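# Stack one keg centred on top of the other

## Task

Using the six arms, set one keg upright and centred on top of the second keg, so that it stays there with no robot supporting it, then open the grippers and pull the arms away. Arm feet (scene frame, metres; heading in degrees counter-clockwise from +x): arm1 x=+0.42 y=+0.46 z=+0.70 facing -98; arm2 x=+0.01 y=+0.47 z=+0.61 facing -81; arm3 x=-0.44 y=+0.52 z=+0.66 facing -97; arm4 x=-0.59 y=-0.23 z=+0.60 facing +58; arm5 x=+0.02 y=-0.46 z=+0.76 facing +81; arm6 x=+0.46 y=-0.52 z=+0.66 facing +108.

## Robot and tools

Setup. Six identical i2rt Big YAM arms (arm1 to arm6) work together. Each has six revolute joints, a two-finger gripper and a wrist camera (armN_cam_wrist). A fixed room camera, cam_high, also gives views. The hand can reach roughly 1.0 m from the joint1 axis. Loose objects may occasionally get a brief shove from outside.

Frame. One shared scene frame: origin on the floor, +z up. Foot positions and headings are given in the task; a heading is measured counter-clockwise from +x, and joint1 = 0 points the arm along its foot's heading. "hand" is the point centred between the fingertips (about 0.136 m out from the gripper body); its z axis runs along the fingers and its y axis is the direction the fingers open and close. With joints 1 and 6 at 0 and the hand level and pointing forward, the camera rides on top of the hand looking at the fingertips.

Joints (all absolute targets; radians except the gripper; tolerance for reaching the target in brackets):
- joint1_rad -2.879 to 2.879 (±0.045): turns the whole arm about its foot, positive = counter-clockwise seen from above.
- joint2_rad 0 to 3.141 (±0.14): shoulder; 0 = upper arm roughly level pointing backward, increasing lifts it and then brings it forward.
- joint3_rad 0 to 3.019 (±0.09): elbow; 0 = forearm folded onto the upper arm, increasing unfolds it.
- joint4_rad -1.692 to 1.57 (±0.055): hand pitch, positive tips the fingers up.
- joint5_rad -1.57 to 1.57 (±0.03): hand yaw, positive toward the arm's right side.
- joint6_rad -2.094 to 2.094 (±0.035): hand roll, positive = clockwise viewed from behind the hand.
- gripper_m 0 to 0.093 (±0.003): metres between the fingertips, an absolute opening. Each finger pad squeezes with up to about 50 to 62 N, less on some units.
Joints move at different speeds, so the hand can sweep a wide curve between postures.

execute_actions. Argument "actions" is a list holding one action object or none (empty list = just read state and images). The action object is keyed by arm name; each arm takes {"joints": {...}} with any subset of the joint names above, each an absolute target (not an offset). Every commanded motion starts at once; they may finish at different times; one action lasts at most 15 s. Joints or arms you omit may keep driving toward earlier targets. Optional "cameras": list of camera names or ["all"]; omitted or null gives all, [] gives none. Any unknown key, camera name or out-of-range value rejects the whole call and nothing moves.

wait: "seconds" from 0 to 10; commands nothing new and returns state and images as an empty action would.

zoom_image: "camera" plus "region" [x0, y0, x1, y1] in pixels of that camera's latest full image, (0, 0) top-left, at most 504 by 504 pixels. Returns a closer, sharper crop.

read_manual: optional "section" (only "licences"); returns licence texts and moves nothing.

finished_scene: "scene" is the current scene's integer number. Ends the scene permanently once the last command has been held and reports whether the goal holds.

Reading results. joint_positions gives each joint's measured value; joint torques list the six arm drives' total output (offset, scaled per unit and noisy; nonzero even in free air). The "pictures" line names the cameras in image order. joint_status tells how each commanded motion ended: reached, "off_target" (settled away from target and may still push), "contact_stop" or "time_out" (target dropped, joint holds where it stopped; a timed-out joint may keep a nearby target within 0.375, 0.375, 0.113, 0.225, 0.075, 0.3 rad for joints 1 to 6 and keep pushing), "not_followed" (a safety check blocked that arm's joint targets; a "joint command not followed" line and usually a "cause:" line appear; the gripper target still runs, and the blocked targets may be retried on later actions until replaced by passable ones), and "limit_stop_at_motor_heat". on_its_own lists what the robots are doing without this call's command; "held at" means the target kept, not the current angle. To stop a joint straining, command its reported position. A target very near the current angle may not move it. If a call reports a stop, any later movement, wait or finished_scene calls in the same reply are skipped.

Heat. Holding loads or pushing heats motors, also between calls while the robot holds its last command. A MOTOR HOT line appears from 85 °C; at 100 °C an OVER-TEMPERATURE FAULT drops that whole arm, gripper included, until it cools. Resend targets afterwards.

Avoid. Any hard squeeze between two arms fails the run at once; hard hits may too. No line reports arm-to-arm contact, and the self/inter-arm check can react late and ignores fingers, gripper housings and wrist cameras, so keep clear margins. Arms do not stop on contact and can push very hard. Do not drop, slam or knock over kegs. The top keg must stand centred and stable on its own; finish by opening the grippers and moving every arm away before calling finished_scene.

Each tool is called by a JSON object that holds its "name" and its "arguments".

## Session

{"name": "execute_actions", "arguments": {"actions": []}}

Scene clock: 0.00 s.
Joint torques (N m, as the arm reports them, + toward a larger angle): no reading
arm1.joint_positions: joint1_rad=+0.335 joint2_rad=+0.552 joint3_rad=+1.370 joint4_rad=-1.331 joint5_rad=+0.108 joint6_rad=-0.405 gripper_m=+0.094
arm1.joint_status: not commanded
arm1.hand: x=+0.4428 y=+0.2492 z=+1.2473 quat_wxyz=(-0.282, -0.424, -0.752, +0.418) (m; scene frame)
arm2.joint_positions: joint1_rad=-0.242 joint2_rad=+0.622 joint3_rad=+1.469 joint4_rad=-1.475 joint5_rad=-0.151 joint6_rad=+0.288 gripper_m=+0.095
arm2.joint_status: not commanded
arm2.hand: x=+0.0204 y=+0.2620 z=+1.1543 quat_wxyz=(-0.392, -0.713, -0.533, +0.232) (m; scene frame)
arm3.joint_positions: joint1_rad=+0.167 joint2_rad=+0.609 joint3_rad=+1.467 joint4_rad=-1.241 joint5_rad=+0.190 joint6_rad=+0.489 gripper_m=+0.095
arm3.joint_status: not commanded
arm3.hand: x=-0.4689 y=+0.2897 z=+1.2622 quat_wxyz=(-0.444, -0.729, -0.394, +0.340) (m; scene frame)
arm4.joint_positions: joint1_rad=-0.407 joint2_rad=+0.532 joint3_rad=+1.318 joint4_rad=-1.422 joint5_rad=-0.044 joint6_rad=-0.500 gripper_m=+0.094
arm4.joint_status: not commanded
arm4.hand: x=-0.4380 y=-0.1079 z=+1.1075 quat_wxyz=(-0.452, +0.478, -0.752, -0.036) (m; scene frame)
arm5.joint_positions: joint1_rad=+0.310 joint2_rad=+0.629 joint3_rad=+1.465 joint4_rad=-1.187 joint5_rad=+0.267 joint6_rad=+0.089 gripper_m=+0.095
arm5.joint_status: not commanded
arm5.hand: x=+0.0331 y=-0.2214 z=+1.3672 quat_wxyz=(-0.438, +0.536, -0.614, -0.380) (m; scene frame)
arm6.joint_positions: joint1_rad=-0.104 joint2_rad=+0.546 joint3_rad=+1.337 joint4_rad=-1.509 joint5_rad=-0.206 joint6_rad=+0.511 gripper_m=+0.094
arm6.joint_status: not commanded
arm6.hand: x=+0.3842 y=-0.3415 z=+1.1558 quat_wxyz=(-0.085, +0.572, -0.706, -0.408) (m; scene frame)
pictures: arm1_cam_wrist, arm2_cam_wrist, arm3_cam_wrist, arm4_cam_wrist, arm5_cam_wrist, arm6_cam_wrist, cam_high
Images, in order (width x height): arm1_cam_wrist 504x504, arm2_cam_wrist 504x504, arm3_cam_wrist 504x504, arm4_cam_wrist 504x504, arm5_cam_wrist 504x504, arm6_cam_wrist 504x504, cam_high 504x504.

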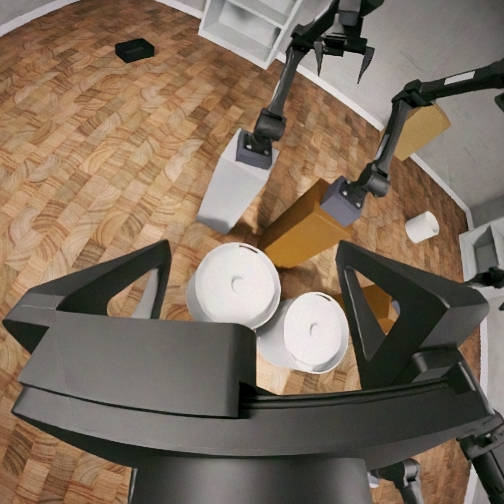

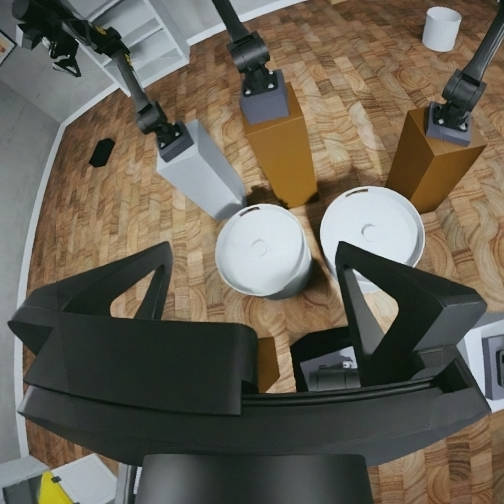

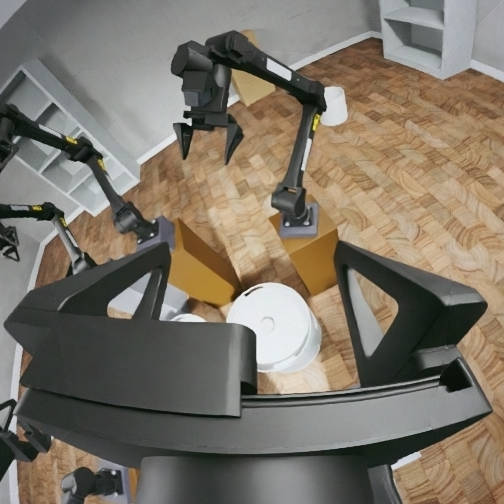

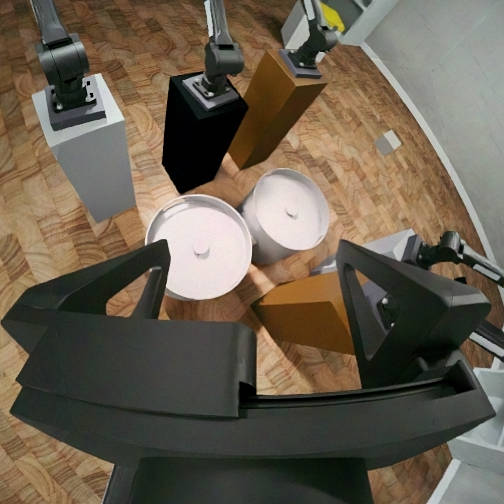

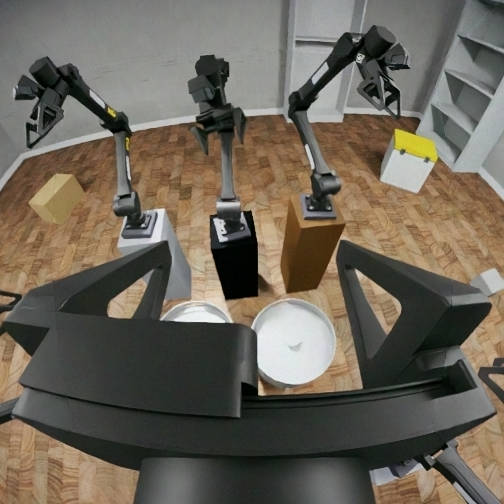

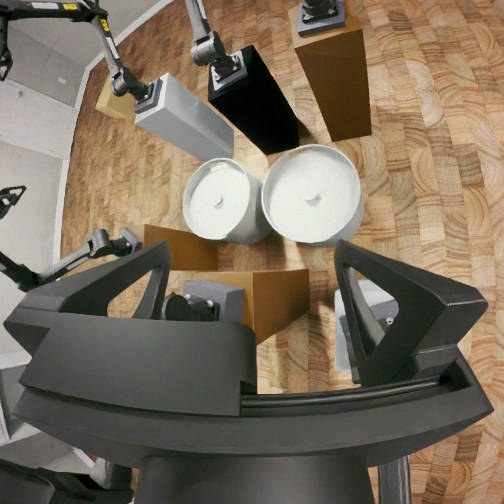

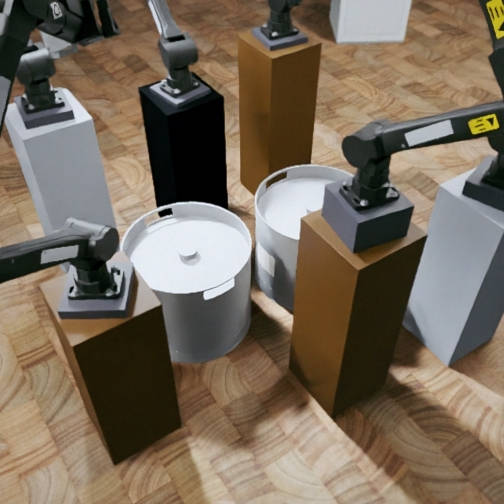

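{"name": "execute_actions", "arguments": {"actions": [{"arm1":{"joints":{"joint1_rad":-0.27,"joint2_rad":1.788,"joint3_rad":1.27,"joint4_rad":-1.053,"joint5_rad":0,"joint6_rad":-0.41}},"arm3":{"joints":{"joint1_rad":0.523,"joint2_rad":1.892,"joint3_rad":1.54,"joint4_rad":-1.219,"joint5_rad":0,"joint6_rad":0.4}},"arm2":{"joints":{"joint1_rad":-0.16,"joint2_rad":0.3,"joint3_rad":1.0}}}], "cameras": ["arm1_cam_wrist","arm3_cam_wrist","cam_high"]}}

Scene clock: 4.97 s.
Joint torques (N m, as the arm reports them, + toward a larger angle): arm1=[  1.34 -14.35   8.62   0.42  -0.07   0.04] | arm2=[-0.06  4.66 10.68  1.72 -0.15  0.03] | arm3=[  0.3  -14.07  10.24   0.52  -0.04  -0.04] | arm4=[-0.89  5.36 10.03  2.2   0.02  0.05] | arm5=[ 2.36  1.52 10.37  1.76  0.09  0.02] | arm6=[-0.24  2.06  8.65  0.95 -0.08 -0.05]
arm1.joint_positions: joint1_rad=-0.274 joint2_rad=+1.780 joint3_rad=+1.262 joint4_rad=-1.063 joint5_rad=-0.001 joint6_rad=-0.405 gripper_m=+0.094
arm1.joint_status: all done
arm1.hand: x=+0.2239 y=+0.0041 z=+0.7523 quat_wxyz=(+0.002, -0.707, -0.707, -0.007) (m; scene frame)
arm2.joint_positions: joint1_rad=-0.172 joint2_rad=+0.297 joint3_rad=+0.992 joint4_rad=-1.475 joint5_rad=-0.151 joint6_rad=+0.288 gripper_m=+0.095
arm2.joint_status: all done
arm2.hand: x=+0.0349 y=+0.3217 z=+0.9847 quat_wxyz=(-0.346, -0.723, -0.572, +0.175) (m; scene frame)
arm3.joint_positions: joint1_rad=+0.516 joint2_rad=+1.887 joint3_rad=+1.524 joint4_rad=-1.226 joint5_rad=+0.003 joint6_rad=+0.410 gripper_m=+0.095
arm3.joint_status: all done
arm3.hand: x=-0.2287 y=+0.0045 z=+0.7495 quat_wxyz=(+0.008, -0.713, -0.701, -0.007) (m; scene frame)
arm4.joint_positions: joint1_rad=-0.407 joint2_rad=+0.532 joint3_rad=+1.318 joint4_rad=-1.422 joint5_rad=-0.044 joint6_rad=-0.500 gripper_m=+0.094
arm4.joint_status: not commanded
arm4.hand: x=-0.4380 y=-0.1079 z=+1.1075 quat_wxyz=(-0.452, +0.478, -0.752, -0.036) (m; scene frame)
arm5.joint_positions: joint1_rad=+0.310 joint2_rad=+0.629 joint3_rad=+1.465 joint4_rad=-1.187 joint5_rad=+0.267 joint6_rad=+0.089 gripper_m=+0.095
arm5.joint_status: not commanded
arm5.hand: x=+0.0331 y=-0.2214 z=+1.3672 quat_wxyz=(-0.438, +0.536, -0.614, -0.380) (m; scene frame)
arm6.joint_positions: joint1_rad=-0.104 joint2_rad=+0.546 joint3_rad=+1.337 joint4_rad=-1.509 joint5_rad=-0.206 joint6_rad=+0.511 gripper_m=+0.094
arm6.joint_status: not commanded
arm6.hand: x=+0.3842 y=-0.3415 z=+1.1558 quat_wxyz=(-0.085, +0.572, -0.706, -0.408) (m; scene frame)
pictures: arm1_cam_wrist, arm3_cam_wrist, cam_high
Images, in order (width x height): arm1_cam_wrist 504x504, arm3_cam_wrist 504x504, cam_high 504x504.

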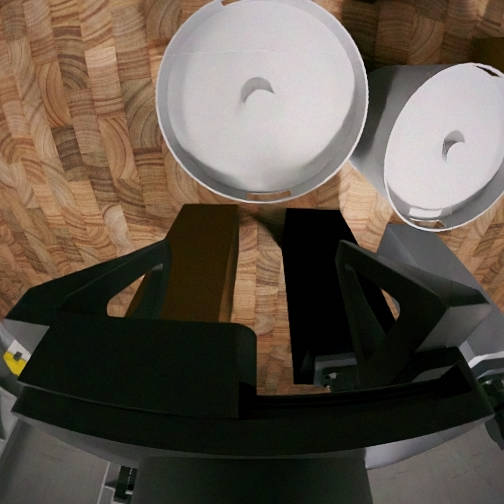

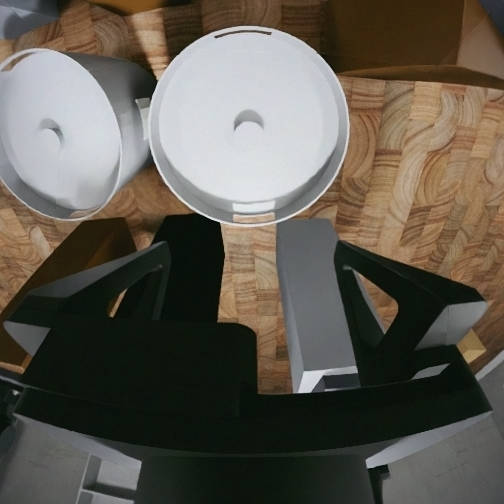

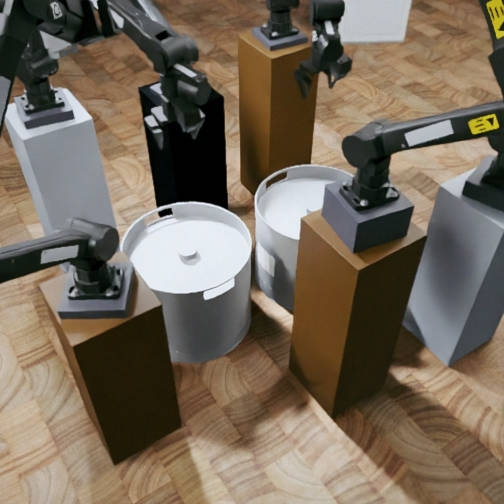

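{"name": "execute_actions", "arguments": {"actions": [{"arm1":{"joints":{"joint6_rad":1.165}},"arm3":{"joints":{"joint6_rad":-1.17}}}], "cameras": ["arm1_cam_wrist","arm3_cam_wrist"]}}

Scene clock: 7.83 s.
Joint torques (N m, as the arm reports them, + toward a larger angle): arm1=[  1.42 -14.24   8.51   0.34   0.06   0.23] | arm2=[ 0.    5.04 10.72  1.74 -0.14  0.03] | arm3=[  0.34 -14.09  10.2    0.46  -0.17  -0.07] | arm4=[-0.92  5.26 10.06  2.16  0.02  0.05] | arm5=[ 2.69  1.19 10.16  1.72  0.12  0.  ] | arm6=[ 0.51  1.36  8.95  1.17  0.   -0.06]
arm1.joint_positions: joint1_rad=-0.274 joint2_rad=+1.780 joint3_rad=+1.262 joint4_rad=-1.063 joint5_rad=-0.001 joint6_rad=+1.153 gripper_m=+0.094
arm1.joint_status: all done
arm1.hand: x=+0.2239 y=+0.0041 z=+0.7523 quat_wxyz=(+0.006, -1.000, -0.006, -0.003) (m; scene frame)
arm2.joint_positions: joint1_rad=-0.172 joint2_rad=+0.297 joint3_rad=+0.992 joint4_rad=-1.475 joint5_rad=-0.151 joint6_rad=+0.288 gripper_m=+0.095
arm2.joint_status: not commanded
arm2.hand: x=+0.0349 y=+0.3217 z=+0.9847 quat_wxyz=(-0.346, -0.723, -0.572, +0.175) (m; scene frame)
arm3.joint_positions: joint1_rad=+0.516 joint2_rad=+1.887 joint3_rad=+1.524 joint4_rad=-1.226 joint5_rad=+0.003 joint6_rad=-1.159 gripper_m=+0.095
arm3.joint_status: all done
arm3.hand: x=-0.2287 y=+0.0045 z=+0.7495 quat_wxyz=(+0.000, -0.010, -1.000, -0.011) (m; scene frame)
arm4.joint_positions: joint1_rad=-0.407 joint2_rad=+0.532 joint3_rad=+1.318 joint4_rad=-1.422 joint5_rad=-0.044 joint6_rad=-0.500 gripper_m=+0.094
arm4.joint_status: not commanded
arm4.hand: x=-0.4380 y=-0.1079 z=+1.1075 quat_wxyz=(-0.452, +0.478, -0.752, -0.036) (m; scene frame)
arm5.joint_positions: joint1_rad=+0.310 joint2_rad=+0.629 joint3_rad=+1.465 joint4_rad=-1.187 joint5_rad=+0.267 joint6_rad=+0.089 gripper_m=+0.095
arm5.joint_status: not commanded
arm5.hand: x=+0.0331 y=-0.2214 z=+1.3672 quat_wxyz=(-0.438, +0.536, -0.614, -0.380) (m; scene frame)
arm6.joint_positions: joint1_rad=-0.104 joint2_rad=+0.546 joint3_rad=+1.337 joint4_rad=-1.509 joint5_rad=-0.206 joint6_rad=+0.511 gripper_m=+0.094
arm6.joint_status: not commanded
arm6.hand: x=+0.3842 y=-0.3415 z=+1.1558 quat_wxyz=(-0.085, +0.572, -0.706, -0.408) (m; scene frame)
pictures: arm1_cam_wrist, arm3_cam_wrist
Images, in order (width x height): arm1_cam_wrist 504x504, arm3_cam_wrist 504x504.

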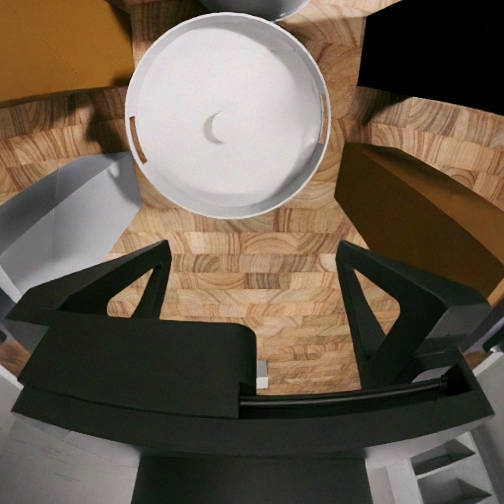

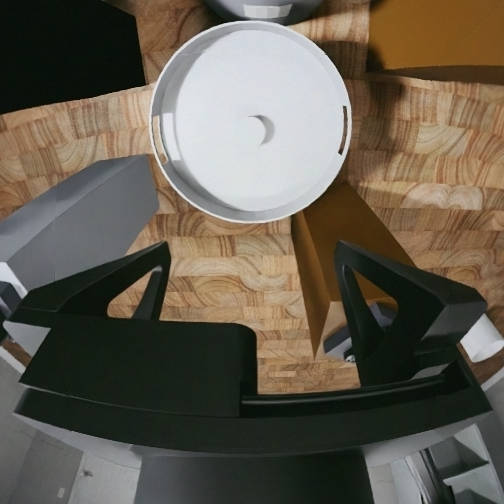

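{"name": "execute_actions", "arguments": {"actions": [{"arm1":{"joints":{"joint1_rad":-0.058,"joint2_rad":2.189,"joint3_rad":0.83,"joint4_rad":-0.212,"joint6_rad":-0.983}},"arm5":{"joints":{"joint1_rad":-0.023,"joint2_rad":2.38,"joint3_rad":0.64,"joint4_rad":0.169,"joint5_rad":0,"joint6_rad":-0.965}},"arm3":{"joints":{"joint1_rad":-0.8,"joint2_rad":0.5,"joint3_rad":0.8}},"arm4":{"joints":{"joint1_rad":0.9,"joint3_rad":0.8}},"arm2":{"joints":{"joint1_rad":0,"joint2_rad":1.0,"joint3_rad":0.809,"joint4_rad":-1.4,"joint5_rad":0,"joint6_rad":0.942}},"arm6":{"joints":{"joint1_rad":0.014,"joint2_rad":1.0,"joint3_rad":0.733,"joint4_rad":-1.3,"joint5_rad":0,"joint6_rad":1.114}}}], "cameras": []}}

{"name": "execute_actions", "arguments": {"actions": [{"arm2":{"joints":{"joint2_rad":1.933,"joint4_rad":-0.447}},"arm6":{"joints":{"joint2_rad":2.048,"joint4_rad":-0.256}}}]}}

Scene clock: 13.33 s.
Joint torques (N m, as the arm reports them, + toward a larger angle): arm1=[  0.13 -13.39   1.74   0.55  -0.09  -0.02] | arm2=[-0.1  -2.66 10.82  0.84  0.09  0.19] | arm3=[-1.06  2.    9.26  1.25 -0.07  0.01] | arm4=[-0.58  3.3  10.69  1.36 -0.02  0.03] | arm5=[  2.41 -15.4   -2.05   0.9   -0.24  -0.11] | arm6=[ 0.47 -6.85  7.18 -0.12  0.25  0.11]
arm1.joint_positions: joint1_rad=-0.049 joint2_rad=+2.189 joint3_rad=+0.830 joint4_rad=-0.226 joint5_rad=-0.001 joint6_rad=-0.971 gripper_m=+0.094
arm1.joint_status: all done
arm1.hand: x=+0.3531 y=+0.0934 z=+0.4818 quat_wxyz=(+0.001, -0.380, -0.925, -0.009) (m; scene frame)
arm2.joint_positions: joint1_rad=-0.011 joint2_rad=+0.991 joint3_rad=+0.809 joint4_rad=-1.413 joint5_rad=-0.002 joint6_rad=+0.929 gripper_m=+0.095
arm2.joint_status: all done
arm2.hand: x=+0.0470 y=+0.2313 z=+0.7744 quat_wxyz=(+0.015, -0.922, -0.387, -0.004) (m; scene frame)
arm3.joint_positions: joint1_rad=-0.790 joint2_rad=+0.499 joint3_rad=+0.810 joint4_rad=-1.218 joint5_rad=+0.001 joint6_rad=-1.160 gripper_m=+0.095
arm3.joint_status: all done
arm3.hand: x=-0.6307 y=+0.3739 z=+0.9548 quat_wxyz=(+0.080, -0.583, -0.747, +0.310) (m; scene frame)
arm4.joint_positions: joint1_rad=+0.896 joint2_rad=+0.532 joint3_rad=+0.795 joint4_rad=-1.421 joint5_rad=-0.044 joint6_rad=-0.500 gripper_m=+0.094
arm4.joint_status: all done
arm4.hand: x=-0.6648 y=-0.0438 z=+0.8538 quat_wxyz=(-0.141, +0.916, -0.348, -0.141) (m; scene frame)
arm5.joint_positions: joint1_rad=-0.025 joint2_rad=+2.372 joint3_rad=+0.646 joint4_rad=+0.157 joint5_rad=+0.004 joint6_rad=-0.951 gripper_m=+0.095
arm5.joint_status: all done
arm5.hand: x=+0.0737 y=-0.1819 z=+0.4798 quat_wxyz=(-0.002, +0.919, -0.394, -0.001) (m; scene frame)
arm6.joint_positions: joint1_rad=+0.006 joint2_rad=+1.016 joint3_rad=+0.739 joint4_rad=-1.305 joint5_rad=-0.002 joint6_rad=+1.102 gripper_m=+0.094
arm6.joint_status: all done
arm6.hand: x=+0.3827 y=-0.2863 z=+0.7955 quat_wxyz=(+0.000, +0.383, -0.924, +0.012) (m; scene frame)
pictures: none
No camera images: the call's "cameras" was empty. Leave "cameras" out to get every camera's image.

Scene clock: 14.93 s.
Joint torques (N m, as the arm reports them, + toward a larger angle): arm1=[  0.28 -13.23   1.73   0.58  -0.08  -0.03] | arm2=[-0.09 -9.89  5.11  0.96  0.08  0.19] | arm3=[-1.07  2.05  9.24  1.25 -0.07  0.  ] | arm4=[-0.57  3.37 10.67  1.42 -0.02  0.04] | arm5=[  2.75 -16.09  -2.14   0.65  -0.19  -0.05] | arm6=[  0.54 -14.06   1.35   0.43   0.22  -0.02]
arm1.joint_positions: joint1_rad=-0.049 joint2_rad=+2.189 joint3_rad=+0.830 joint4_rad=-0.226 joint5_rad=-0.001 joint6_rad=-0.971 gripper_m=+0.094
arm1.joint_status: not commanded
arm1.hand: x=+0.3531 y=+0.0934 z=+0.4818 quat_wxyz=(+0.001, -0.380, -0.925, -0.009) (m; scene frame)
arm2.joint_positions: joint1_rad=-0.011 joint2_rad=+1.912 joint3_rad=+0.809 joint4_rad=-0.463 joint5_rad=-0.002 joint6_rad=+0.930 gripper_m=+0.095
arm2.joint_status: all done
arm2.hand: x=+0.0686 y=+0.0893 z=+0.4820 quat_wxyz=(+0.000, -0.922, -0.387, -0.001) (m; scene frame)
arm3.joint_positions: joint1_rad=-0.790 joint2_rad=+0.499 joint3_rad=+0.810 joint4_rad=-1.218 joint5_rad=+0.001 joint6_rad=-1.160 gripper_m=+0.095
arm3.joint_status: not commanded
arm3.hand: x=-0.6307 y=+0.3739 z=+0.9548 quat_wxyz=(+0.080, -0.583, -0.747, +0.310) (m; scene frame)
arm4.joint_positions: joint1_rad=+0.896 joint2_rad=+0.532 joint3_rad=+0.795 joint4_rad=-1.421 joint5_rad=-0.044 joint6_rad=-0.500 gripper_m=+0.094
arm4.joint_status: not commanded
arm4.hand: x=-0.6648 y=-0.0438 z=+0.8538 quat_wxyz=(-0.141, +0.916, -0.348, -0.141) (m; scene frame)
arm5.joint_positions: joint1_rad=-0.025 joint2_rad=+2.372 joint3_rad=+0.646 joint4_rad=+0.157 joint5_rad=+0.004 joint6_rad=-0.951 gripper_m=+0.095
arm5.joint_status: not commanded
arm5.hand: x=+0.0737 y=-0.1819 z=+0.4798 quat_wxyz=(-0.002, +0.919, -0.394, -0.001) (m; scene frame)
arm6.joint_positions: joint1_rad=+0.006 joint2_rad=+2.041 joint3_rad=+0.739 joint4_rad=-0.272 joint5_rad=-0.002 joint6_rad=+1.103 gripper_m=+0.094
arm6.joint_status: all done
arm6.hand: x=+0.3510 y=-0.1851 z=+0.4797 quat_wxyz=(-0.001, +0.383, -0.924, +0.008) (m; scene frame)
pictures: arm1_cam_wrist, arm2_cam_wrist, arm3_cam_wrist, arm4_cam_wrist, arm5_cam_wrist, arm6_cam_wrist, cam_high
Images, in order (width x height): arm1_cam_wrist 504x504, arm2_cam_wrist 504x504, arm3_cam_wrist 504x504, arm4_cam_wrist 504x504, arm5_cam_wrist 504x504, arm6_cam_wrist 504x504, cam_high 504x504.

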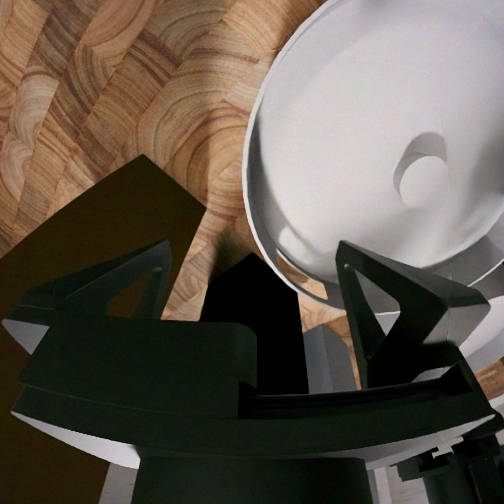

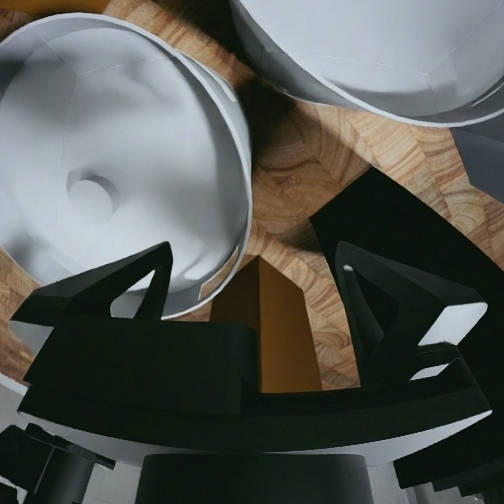

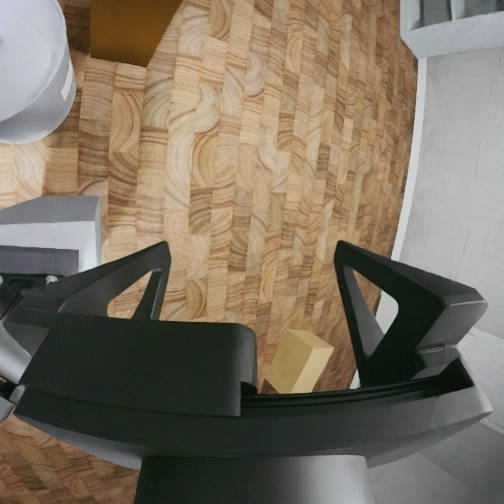

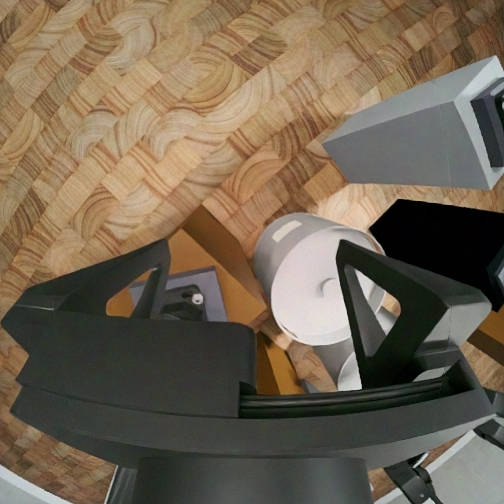

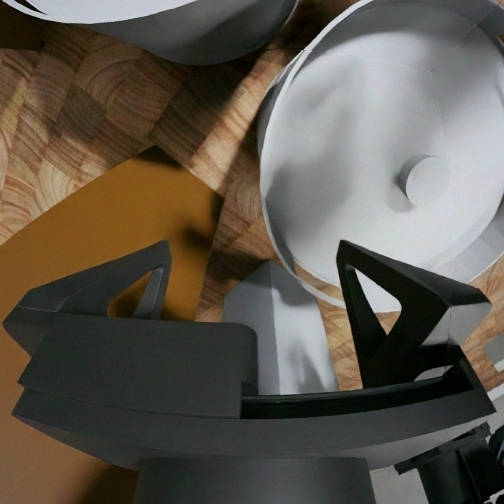

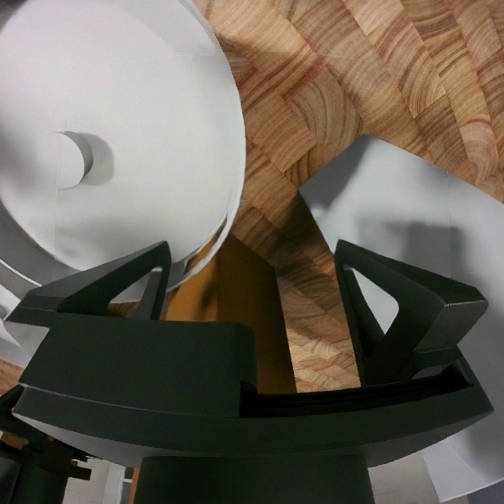

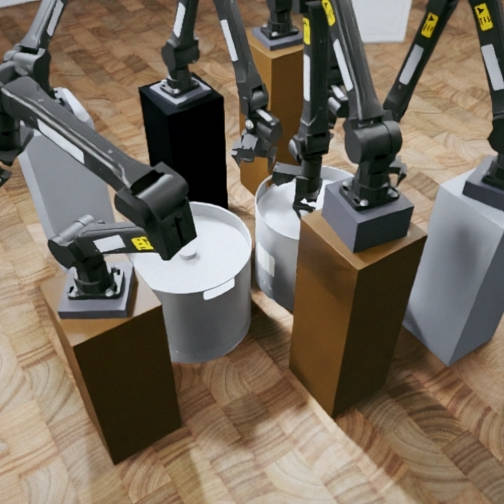

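{"name": "execute_actions", "arguments": {"actions": [{"arm1":{"joints":{"joint1_rad":-0.045,"joint2_rad":2.515,"joint3_rad":0.945,"joint4_rad":0.01}},"arm2":{"joints":{"joint1_rad":0.015,"joint2_rad":2.252,"joint3_rad":0.862,"joint4_rad":-0.175}},"arm5":{"joints":{"joint1_rad":-0.045,"joint2_rad":2.724,"joint3_rad":0.865,"joint4_rad":0.295}},"arm6":{"joints":{"joint1_rad":0,"joint2_rad":2.395,"joint3_rad":0.866,"joint4_rad":-0.035}}}], "cameras": ["arm1_cam_wrist","arm2_cam_wrist","arm5_cam_wrist","arm6_cam_wrist","cam_high"]}}

Scene clock: 17.83 s.
Joint torques (N m, as the arm reports them, + toward a larger angle): arm1=[  1.34 -14.64  -0.01   0.54  -0.08  -0.02] | arm2=[  0.08 -12.03   2.69   0.96   0.06   0.18] | arm3=[-1.06  1.99  9.26  1.25 -0.06  0.  ] | arm4=[-0.52  3.35 10.66  1.4  -0.01  0.04] | arm5=[  2.06 -17.19  -3.11   0.34  -0.24  -0.06] | arm6=[ -1.3  -16.45  -0.1    0.28   0.22   0.1 ]
arm1.joint_positions: joint1_rad=-0.049 joint2_rad=+2.521 joint3_rad=+0.942 joint4_rad=-0.004 joint5_rad=-0.001 joint6_rad=-0.972 gripper_m=+0.094
arm1.joint_status: all done
arm1.hand: x=+0.3552 y=+0.1040 z=+0.3688 quat_wxyz=(+0.001, -0.380, -0.925, -0.008) (m; scene frame)
arm2.joint_positions: joint1_rad=+0.001 joint2_rad=+2.243 joint3_rad=+0.856 joint4_rad=-0.190 joint5_rad=-0.002 joint6_rad=+0.930 gripper_m=+0.095
arm2.joint_status: all done
arm2.hand: x=+0.0720 y=+0.0972 z=+0.3673 quat_wxyz=(+0.005, -0.920, -0.392, -0.002) (m; scene frame)
arm3.joint_positions: joint1_rad=-0.790 joint2_rad=+0.499 joint3_rad=+0.810 joint4_rad=-1.218 joint5_rad=+0.001 joint6_rad=-1.160 gripper_m=+0.095
arm3.joint_status: not commanded
arm3.hand: x=-0.6307 y=+0.3739 z=+0.9548 quat_wxyz=(+0.080, -0.583, -0.747, +0.310) (m; scene frame)
arm4.joint_positions: joint1_rad=+0.896 joint2_rad=+0.532 joint3_rad=+0.795 joint4_rad=-1.421 joint5_rad=-0.044 joint6_rad=-0.500 gripper_m=+0.094
arm4.joint_status: not commanded
arm4.hand: x=-0.6648 y=-0.0438 z=+0.8538 quat_wxyz=(-0.141, +0.916, -0.348, -0.141) (m; scene frame)
arm5.joint_positions: joint1_rad=-0.038 joint2_rad=+2.725 joint3_rad=+0.867 joint4_rad=+0.290 joint5_rad=+0.003 joint6_rad=-0.952 gripper_m=+0.095
arm5.joint_status: all done
arm5.hand: x=+0.0780 y=-0.1769 z=+0.3673 quat_wxyz=(-0.003, +0.917, -0.400, -0.001) (m; scene frame)
arm6.joint_positions: joint1_rad=+0.006 joint2_rad=+2.401 joint3_rad=+0.864 joint4_rad=-0.049 joint5_rad=-0.002 joint6_rad=+1.103 gripper_m=+0.094
arm6.joint_status: all done
arm6.hand: x=+0.3514 y=-0.1846 z=+0.3647 quat_wxyz=(+0.000, +0.383, -0.924, +0.014) (m; scene frame)
pictures: arm1_cam_wrist, arm2_cam_wrist, arm5_cam_wrist, arm6_cam_wrist, cam_high
Images, in order (width x height): arm1_cam_wrist 504x504, arm2_cam_wrist 504x504, arm5_cam_wrist 504x504, arm6_cam_wrist 504x504, cam_high 504x504.

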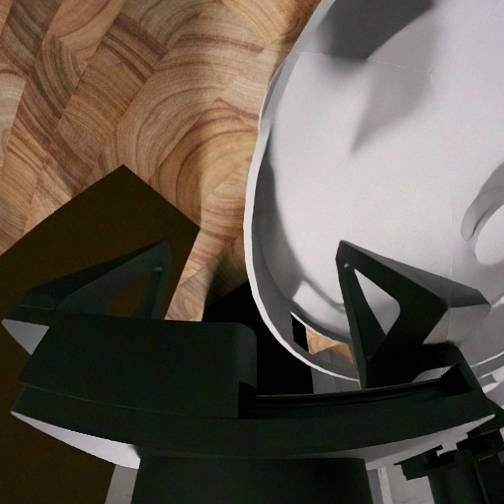

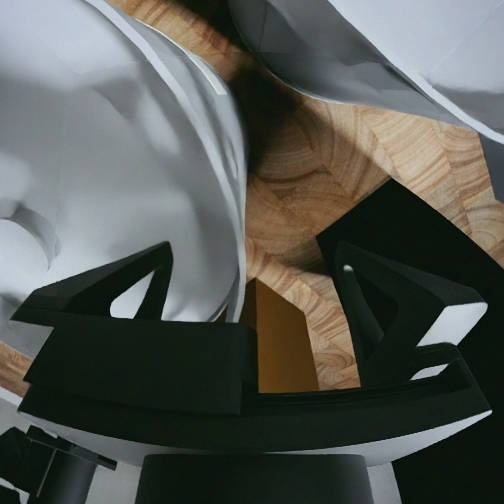

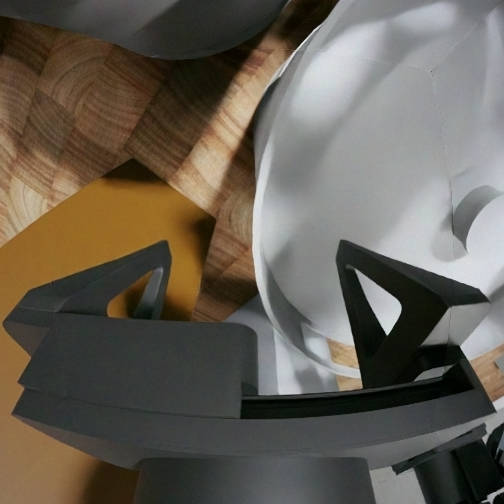

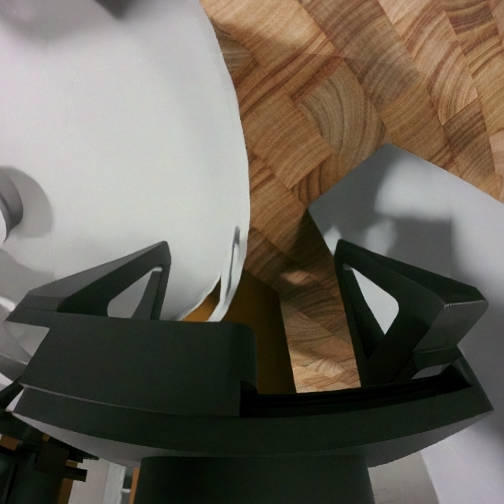

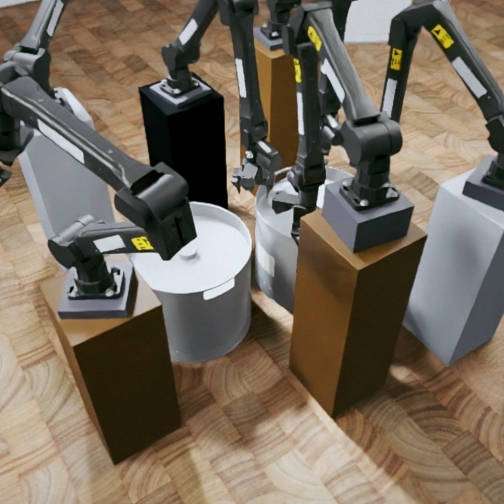

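{"name": "execute_actions", "arguments": {"actions": [{"arm1":{"joints":{"gripper_m":0.045,"joint2_rad":2.614,"joint3_rad":1.006,"joint4_rad":0.047}},"arm2":{"joints":{"gripper_m":0.045,"joint2_rad":2.358,"joint3_rad":0.918,"joint4_rad":-0.123}},"arm5":{"joints":{"gripper_m":0.045,"joint2_rad":2.822,"joint3_rad":0.944,"joint4_rad":0.314}},"arm6":{"joints":{"gripper_m":0.045,"joint2_rad":2.5,"joint3_rad":0.945,"joint4_rad":-0.006}}}], "cameras": ["arm1_cam_wrist","arm2_cam_wrist","arm5_cam_wrist","arm6_cam_wrist","cam_high"]}}

Scene clock: 20.03 s.
Joint torques (N m, as the arm reports them, + toward a larger angle): arm1=[  1.07 -13.34  -0.07   0.59  -0.04   0.  ] | arm2=[  0.1  -11.48   2.04   0.81   0.07   0.17] | arm3=[-1.06  1.94  9.26  1.24 -0.06  0.  ] | arm4=[-0.45  3.43 10.68  1.38 -0.01  0.05] | arm5=[  2.12 -16.99  -3.15   0.57  -0.21  -0.04] | arm6=[ -0.21 -15.39   0.17  -0.06  -0.02   0.09]
arm1.joint_positions: joint1_rad=-0.048 joint2_rad=+2.600 joint3_rad=+1.001 joint4_rad=+0.032 joint5_rad=-0.003 joint6_rad=-0.973 gripper_m=+0.045
arm1.joint_status: all done
arm1.hand: x=+0.3545 y=+0.0955 z=+0.3409 quat_wxyz=(-0.002, -0.379, -0.925, +0.000) (m; scene frame)
arm2.joint_positions: joint1_rad=+0.001 joint2_rad=+2.332 joint3_rad=+0.917 joint4_rad=-0.133 joint5_rad=-0.002 joint6_rad=+0.930 gripper_m=+0.045
arm2.joint_status: all done
arm2.hand: x=+0.0749 y=+0.0796 z=+0.3387 quat_wxyz=(-0.009, -0.920, -0.392, +0.002) (m; scene frame)
arm3.joint_positions: joint1_rad=-0.790 joint2_rad=+0.499 joint3_rad=+0.810 joint4_rad=-1.218 joint5_rad=+0.001 joint6_rad=-1.160 gripper_m=+0.095
arm3.joint_status: not commanded
arm3.hand: x=-0.6307 y=+0.3739 z=+0.9548 quat_wxyz=(+0.080, -0.583, -0.747, +0.310) (m; scene frame)
arm4.joint_positions: joint1_rad=+0.896 joint2_rad=+0.532 joint3_rad=+0.795 joint4_rad=-1.421 joint5_rad=-0.044 joint6_rad=-0.500 gripper_m=+0.094
arm4.joint_status: not commanded
arm4.hand: x=-0.6648 y=-0.0438 z=+0.8538 quat_wxyz=(-0.141, +0.916, -0.348, -0.141) (m; scene frame)
arm5.joint_positions: joint1_rad=-0.038 joint2_rad=+2.807 joint3_rad=+0.945 joint4_rad=+0.307 joint5_rad=+0.003 joint6_rad=-0.952 gripper_m=+0.045
arm5.joint_status: all done
arm5.hand: x=+0.0795 y=-0.1689 z=+0.3368 quat_wxyz=(-0.009, +0.917, -0.400, -0.002) (m; scene frame)
arm6.joint_positions: joint1_rad=+0.005 joint2_rad=+2.494 joint3_rad=+0.939 joint4_rad=-0.021 joint5_rad=+0.002 joint6_rad=+1.104 gripper_m=+0.045
arm6.joint_status: all done
arm6.hand: x=+0.3481 y=-0.1715 z=+0.3334 quat_wxyz=(-0.002, +0.382, -0.924, +0.008) (m; scene frame)
pictures: arm1_cam_wrist, arm2_cam_wrist, arm5_cam_wrist, arm6_cam_wrist, cam_high
Images, in order (width x height): arm1_cam_wrist 504x504, arm2_cam_wrist 504x504, arm5_cam_wrist 504x504, arm6_cam_wrist 504x504, cam_high 504x504.

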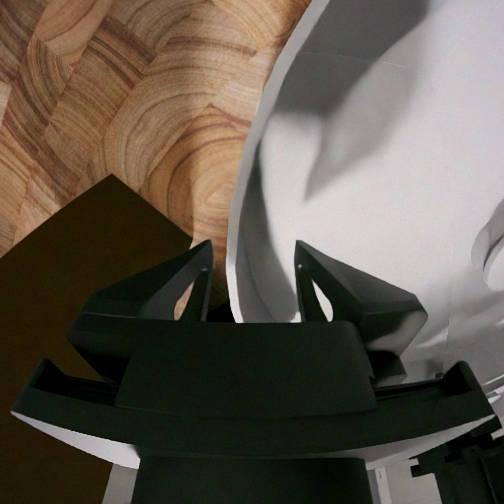

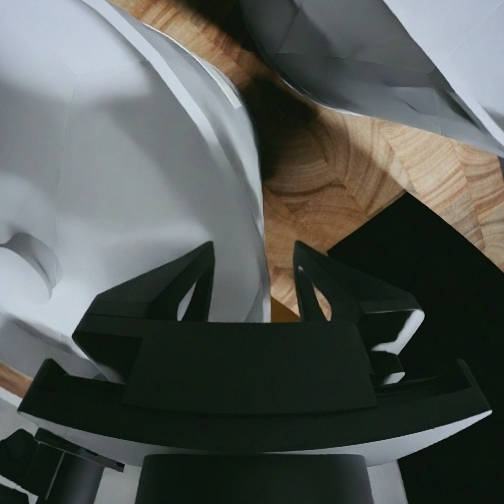

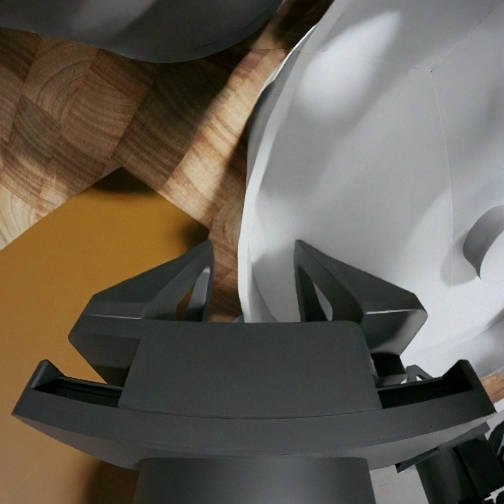

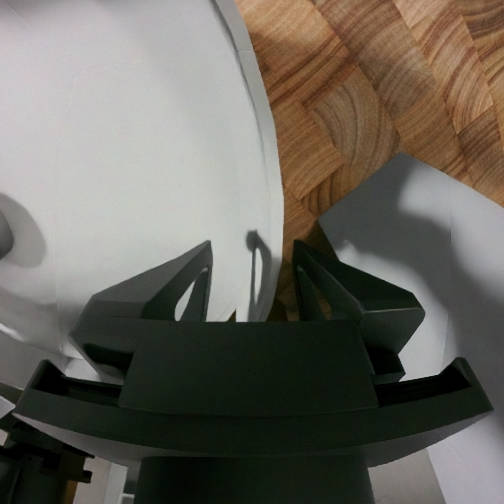

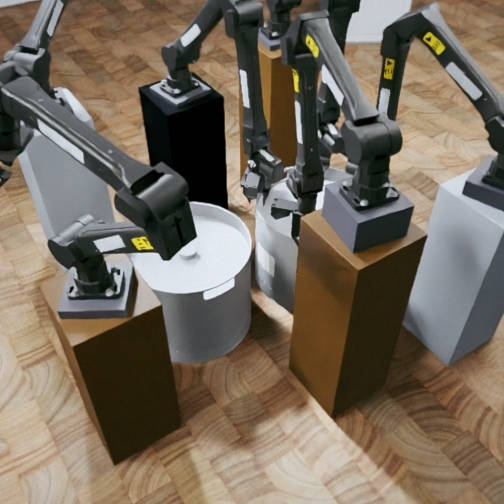

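{"name": "execute_actions", "arguments": {"actions": [{"arm1":{"joints":{"joint2_rad":2.66,"joint3_rad":1.025,"joint4_rad":0.075}},"arm2":{"joints":{"joint2_rad":2.395,"joint3_rad":0.93,"joint4_rad":-0.1}},"arm5":{"joints":{"joint2_rad":2.855,"joint3_rad":0.97,"joint4_rad":0.322}},"arm6":{"joints":{"joint2_rad":2.53,"joint3_rad":0.95,"joint4_rad":0.02}}}], "cameras": []}}

{"name": "execute_actions", "arguments": {"actions": [{"arm1":{"joints":{"gripper_m":0}},"arm2":{"joints":{"gripper_m":0}},"arm5":{"joints":{"gripper_m":0}},"arm6":{"joints":{"gripper_m":0}}}], "cameras": ["cam_high","arm1_cam_wrist"]}}

Scene clock: 21.77 s.
Joint torques (N m, as the arm reports them, + toward a larger angle): arm1=[  1.08 -12.57  -0.61   0.66  -0.02  -0.01] | arm2=[  0.07 -10.52   2.24   1.07   0.07   0.18] | arm3=[-1.08  2.03  9.25  1.24 -0.07  0.01] | arm4=[-0.63  3.28 10.69  1.34 -0.02  0.03] | arm5=[  1.46 -15.65  -2.34   0.65  -0.25  -0.12] | arm6=[ -1.35 -14.55  -0.19   0.43   0.     0.  ]
arm1.joint_positions: joint1_rad=-0.048 joint2_rad=+2.637 joint3_rad=+1.025 joint4_rad=+0.061 joint5_rad=-0.003 joint6_rad=-0.973 gripper_m=+0.045
arm1.joint_status: all done
arm1.hand: x=+0.3539 y=+0.0917 z=+0.3277 quat_wxyz=(-0.004, -0.379, -0.925, +0.008) (m; scene frame)
arm2.joint_positions: joint1_rad=+0.001 joint2_rad=+2.365 joint3_rad=+0.922 joint4_rad=-0.115 joint5_rad=-0.002 joint6_rad=+0.930 gripper_m=+0.045
arm2.joint_status: all done
arm2.hand: x=+0.0739 y=+0.0852 z=+0.3269 quat_wxyz=(-0.004, -0.920, -0.392, +0.000) (m; scene frame)
arm3.joint_positions: joint1_rad=-0.790 joint2_rad=+0.499 joint3_rad=+0.810 joint4_rad=-1.218 joint5_rad=+0.001 joint6_rad=-1.160 gripper_m=+0.095
arm3.joint_status: not commanded
arm3.hand: x=-0.6307 y=+0.3739 z=+0.9548 quat_wxyz=(+0.080, -0.583, -0.747, +0.310) (m; scene frame)
arm4.joint_positions: joint1_rad=+0.896 joint2_rad=+0.532 joint3_rad=+0.795 joint4_rad=-1.421 joint5_rad=-0.044 joint6_rad=-0.500 gripper_m=+0.094
arm4.joint_status: not commanded
arm4.hand: x=-0.6648 y=-0.0438 z=+0.8538 quat_wxyz=(-0.141, +0.916, -0.348, -0.141) (m; scene frame)
arm5.joint_positions: joint1_rad=-0.038 joint2_rad=+2.834 joint3_rad=+0.964 joint4_rad=+0.312 joint5_rad=+0.003 joint6_rad=-0.952 gripper_m=+0.045
arm5.joint_status: all done
arm5.hand: x=+0.0790 y=-0.1709 z=+0.3273 quat_wxyz=(-0.008, +0.917, -0.400, -0.002) (m; scene frame)
arm6.joint_positions: joint1_rad=+0.005 joint2_rad=+2.513 joint3_rad=+0.945 joint4_rad=+0.004 joint5_rad=+0.002 joint6_rad=+1.104 gripper_m=+0.045
arm6.joint_status: all done
arm6.hand: x=+0.3480 y=-0.1710 z=+0.3265 quat_wxyz=(-0.003, +0.382, -0.924, +0.003) (m; scene frame)
pictures: none
No camera images: the call's "cameras" was empty. Leave "cameras" out to get every camera's image.

Scene clock: 22.67 s.
Joint torques (N m, as the arm reports them, + toward a larger angle): arm1=[  0.33 -13.27   0.34   0.27  -0.13   0.07] | arm2=[  0.02 -11.1    2.3    0.93  -0.15   1.11] | arm3=[-1.04  2.04  9.24  1.25 -0.07  0.  ] | arm4=[-0.62  3.4  10.69  1.39 -0.01  0.03] | arm5=[  2.18 -16.83  -2.2    0.58   0.05  -0.14] | arm6=[  0.34 -15.26   0.48   0.32   0.58  -0.67]
arm1.joint_positions: joint1_rad=-0.039 joint2_rad=+2.644 joint3_rad=+1.011 joint4_rad=+0.067 joint5_rad=-0.001 joint6_rad=-0.980 gripper_m=+0.002
arm1.joint_status: all done
arm1.hand: x=+0.3587 y=+0.1026 z=+0.3255 quat_wxyz=(-0.001, -0.371, -0.929, +0.000) (m; scene frame)
arm2.joint_positions: joint1_rad=+0.003 joint2_rad=+2.365 joint3_rad=+0.922 joint4_rad=-0.114 joint5_rad=+0.003 joint6_rad=+0.838 gripper_m=+0.003
arm2.joint_status: all done
arm2.hand: x=+0.0737 y=+0.0849 z=+0.3269 quat_wxyz=(-0.004, -0.901, -0.435, +0.003) (m; scene frame)
arm3.joint_positions: joint1_rad=-0.790 joint2_rad=+0.499 joint3_rad=+0.810 joint4_rad=-1.218 joint5_rad=+0.001 joint6_rad=-1.160 gripper_m=+0.095
arm3.joint_status: not commanded
arm3.hand: x=-0.6307 y=+0.3739 z=+0.9548 quat_wxyz=(+0.080, -0.583, -0.747, +0.310) (m; scene frame)
arm4.joint_positions: joint1_rad=+0.896 joint2_rad=+0.532 joint3_rad=+0.795 joint4_rad=-1.421 joint5_rad=-0.044 joint6_rad=-0.500 gripper_m=+0.094
arm4.joint_status: not commanded
arm4.hand: x=-0.6648 y=-0.0438 z=+0.8538 quat_wxyz=(-0.141, +0.916, -0.348, -0.141) (m; scene frame)
arm5.joint_positions: joint1_rad=-0.038 joint2_rad=+2.837 joint3_rad=+0.962 joint4_rad=+0.314 joint5_rad=-0.003 joint6_rad=-0.949 gripper_m=+0.003
arm5.joint_status: all done
arm5.hand: x=+0.0774 y=-0.1735 z=+0.3268 quat_wxyz=(-0.005, +0.916, -0.401, -0.004) (m; scene frame)
arm6.joint_positions: joint1_rad=-0.004 joint2_rad=+2.518 joint3_rad=+0.938 joint4_rad=+0.006 joint5_rad=-0.008 joint6_rad=+1.183 gripper_m=+0.004
arm6.joint_status: gripper_m off_target (ended at +0.004, target +0.000)
arm6.hand: x=+0.3516 y=-0.1764 z=+0.3249 quat_wxyz=(+0.002, +0.340, -0.940, +0.008) (m; scene frame)
pictures: arm1_cam_wrist, cam_high
Images, in order (width x height): arm1_cam_wrist 504x504, cam_high 504x504.

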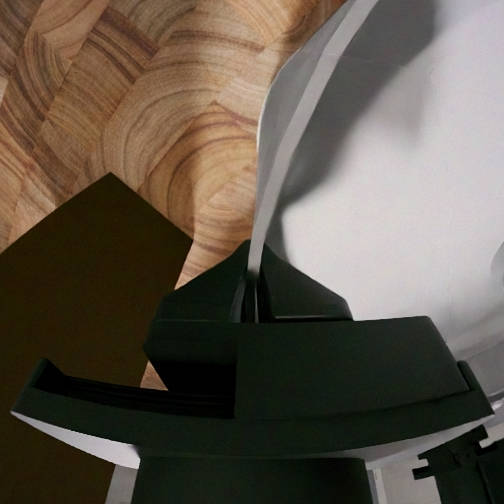

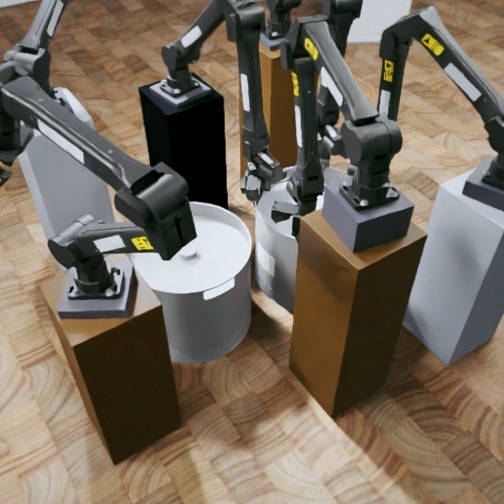

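{"name": "execute_actions", "arguments": {"actions": [{"arm1":{"joints":{"joint1_rad":-0.039,"joint2_rad":2.426,"joint3_rad":0.883,"joint4_rad":-0.028}},"arm2":{"joints":{"joint2_rad":2.153,"joint3_rad":0.85,"joint4_rad":-0.268,"joint6_rad":0.84}},"arm5":{"joints":{"joint2_rad":2.631,"joint3_rad":0.813,"joint4_rad":0.247}},"arm6":{"joints":{"joint2_rad":2.304,"joint3_rad":0.825,"joint4_rad":-0.092,"joint6_rad":1.18}}}], "cameras": ["cam_high","arm1_cam_wrist","arm5_cam_wrist"]}}

Scene clock: 26.00 s.
Joint torques (N m, as the arm reports them, + toward a larger angle): arm1=[  0.99 -19.79  -2.45  -2.56  -0.27   0.08] | arm2=[ -0.01 -17.7    1.33  -1.1    0.18   0.37] | arm3=[-1.06  2.01  9.26  1.25 -0.07  0.  ] | arm4=[-0.5   3.38 10.67  1.39 -0.01  0.03] | arm5=[  1.48 -24.71  -7.4   -0.63   0.15  -0.18] | arm6=[  0.45 -22.6   -2.72  -2.11   0.45  -0.26]
arm1.joint_positions: joint1_rad=-0.039 joint2_rad=+2.505 joint3_rad=+0.909 joint4_rad=+0.022 joint5_rad=+0.004 joint6_rad=-0.980 gripper_m=+0.002
arm1.joint_status: all done
arm1.hand: x=+0.3593 y=+0.1102 z=+0.3746 quat_wxyz=(+0.002, -0.371, -0.929, -0.003) (m; scene frame)
arm2.joint_positions: joint1_rad=+0.003 joint2_rad=+2.220 joint3_rad=+0.864 joint4_rad=-0.221 joint5_rad=-0.005 joint6_rad=+0.810 gripper_m=+0.003
arm2.joint_status: all done
arm2.hand: x=+0.0739 y=+0.0917 z=+0.3762 quat_wxyz=(+0.005, -0.894, -0.448, -0.003) (m; scene frame)
arm3.joint_positions: joint1_rad=-0.790 joint2_rad=+0.499 joint3_rad=+0.810 joint4_rad=-1.218 joint5_rad=+0.001 joint6_rad=-1.160 gripper_m=+0.095
arm3.joint_status: not commanded
arm3.hand: x=-0.6307 y=+0.3739 z=+0.9548 quat_wxyz=(+0.080, -0.583, -0.747, +0.310) (m; scene frame)
arm4.joint_positions: joint1_rad=+0.896 joint2_rad=+0.532 joint3_rad=+0.795 joint4_rad=-1.421 joint5_rad=-0.044 joint6_rad=-0.500 gripper_m=+0.094
arm4.joint_status: not commanded
arm4.hand: x=-0.6648 y=-0.0438 z=+0.8538 quat_wxyz=(-0.141, +0.916, -0.348, -0.141) (m; scene frame)
arm5.joint_positions: joint1_rad=-0.035 joint2_rad=+2.697 joint3_rad=+0.866 joint4_rad=+0.271 joint5_rad=-0.006 joint6_rad=-0.945 gripper_m=+0.003
arm5.joint_status: all done
arm5.hand: x=+0.0776 y=-0.1671 z=+0.3749 quat_wxyz=(-0.006, +0.916, -0.402, -0.006) (m; scene frame)
arm6.joint_positions: joint1_rad=-0.008 joint2_rad=+2.375 joint3_rad=+0.858 joint4_rad=-0.030 joint5_rad=-0.007 joint6_rad=+1.200 gripper_m=+0.003
arm6.joint_status: joint4_rad time_out (moved -0.035 of -0.098); the others done
arm6.on_its_own: joint4_rad reads -0.030 and still pushes toward -0.092 since a time_out
arm6.hand: x=+0.3518 y=-0.1719 z=+0.3732 quat_wxyz=(+0.001, +0.331, -0.944, -0.006) (m; scene frame)
pictures: arm1_cam_wrist, arm5_cam_wrist, cam_high
Images, in order (width x height): arm1_cam_wrist 504x504, arm5_cam_wrist 504x504, cam_high 504x504.

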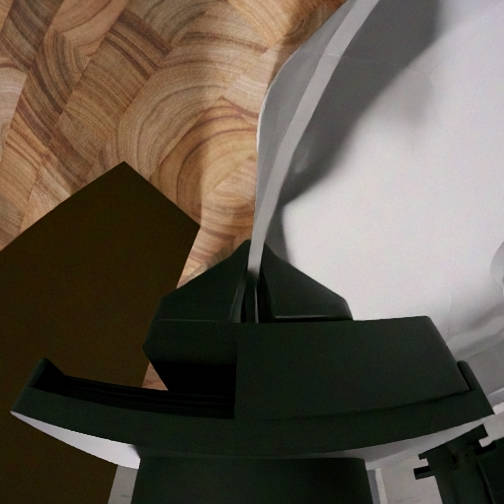

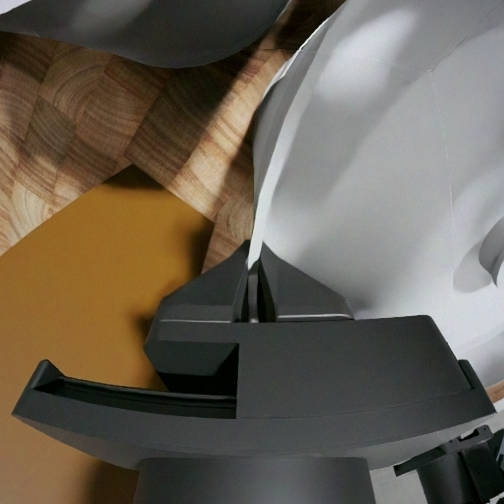

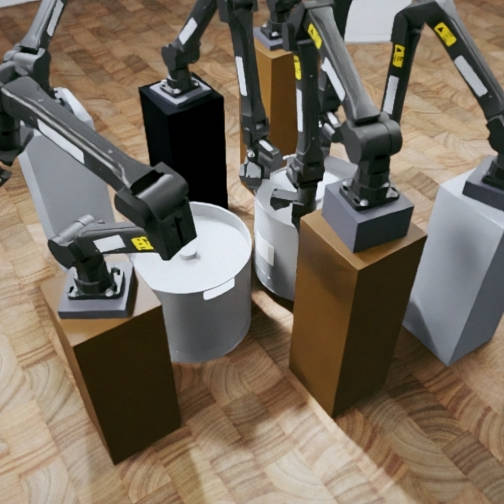

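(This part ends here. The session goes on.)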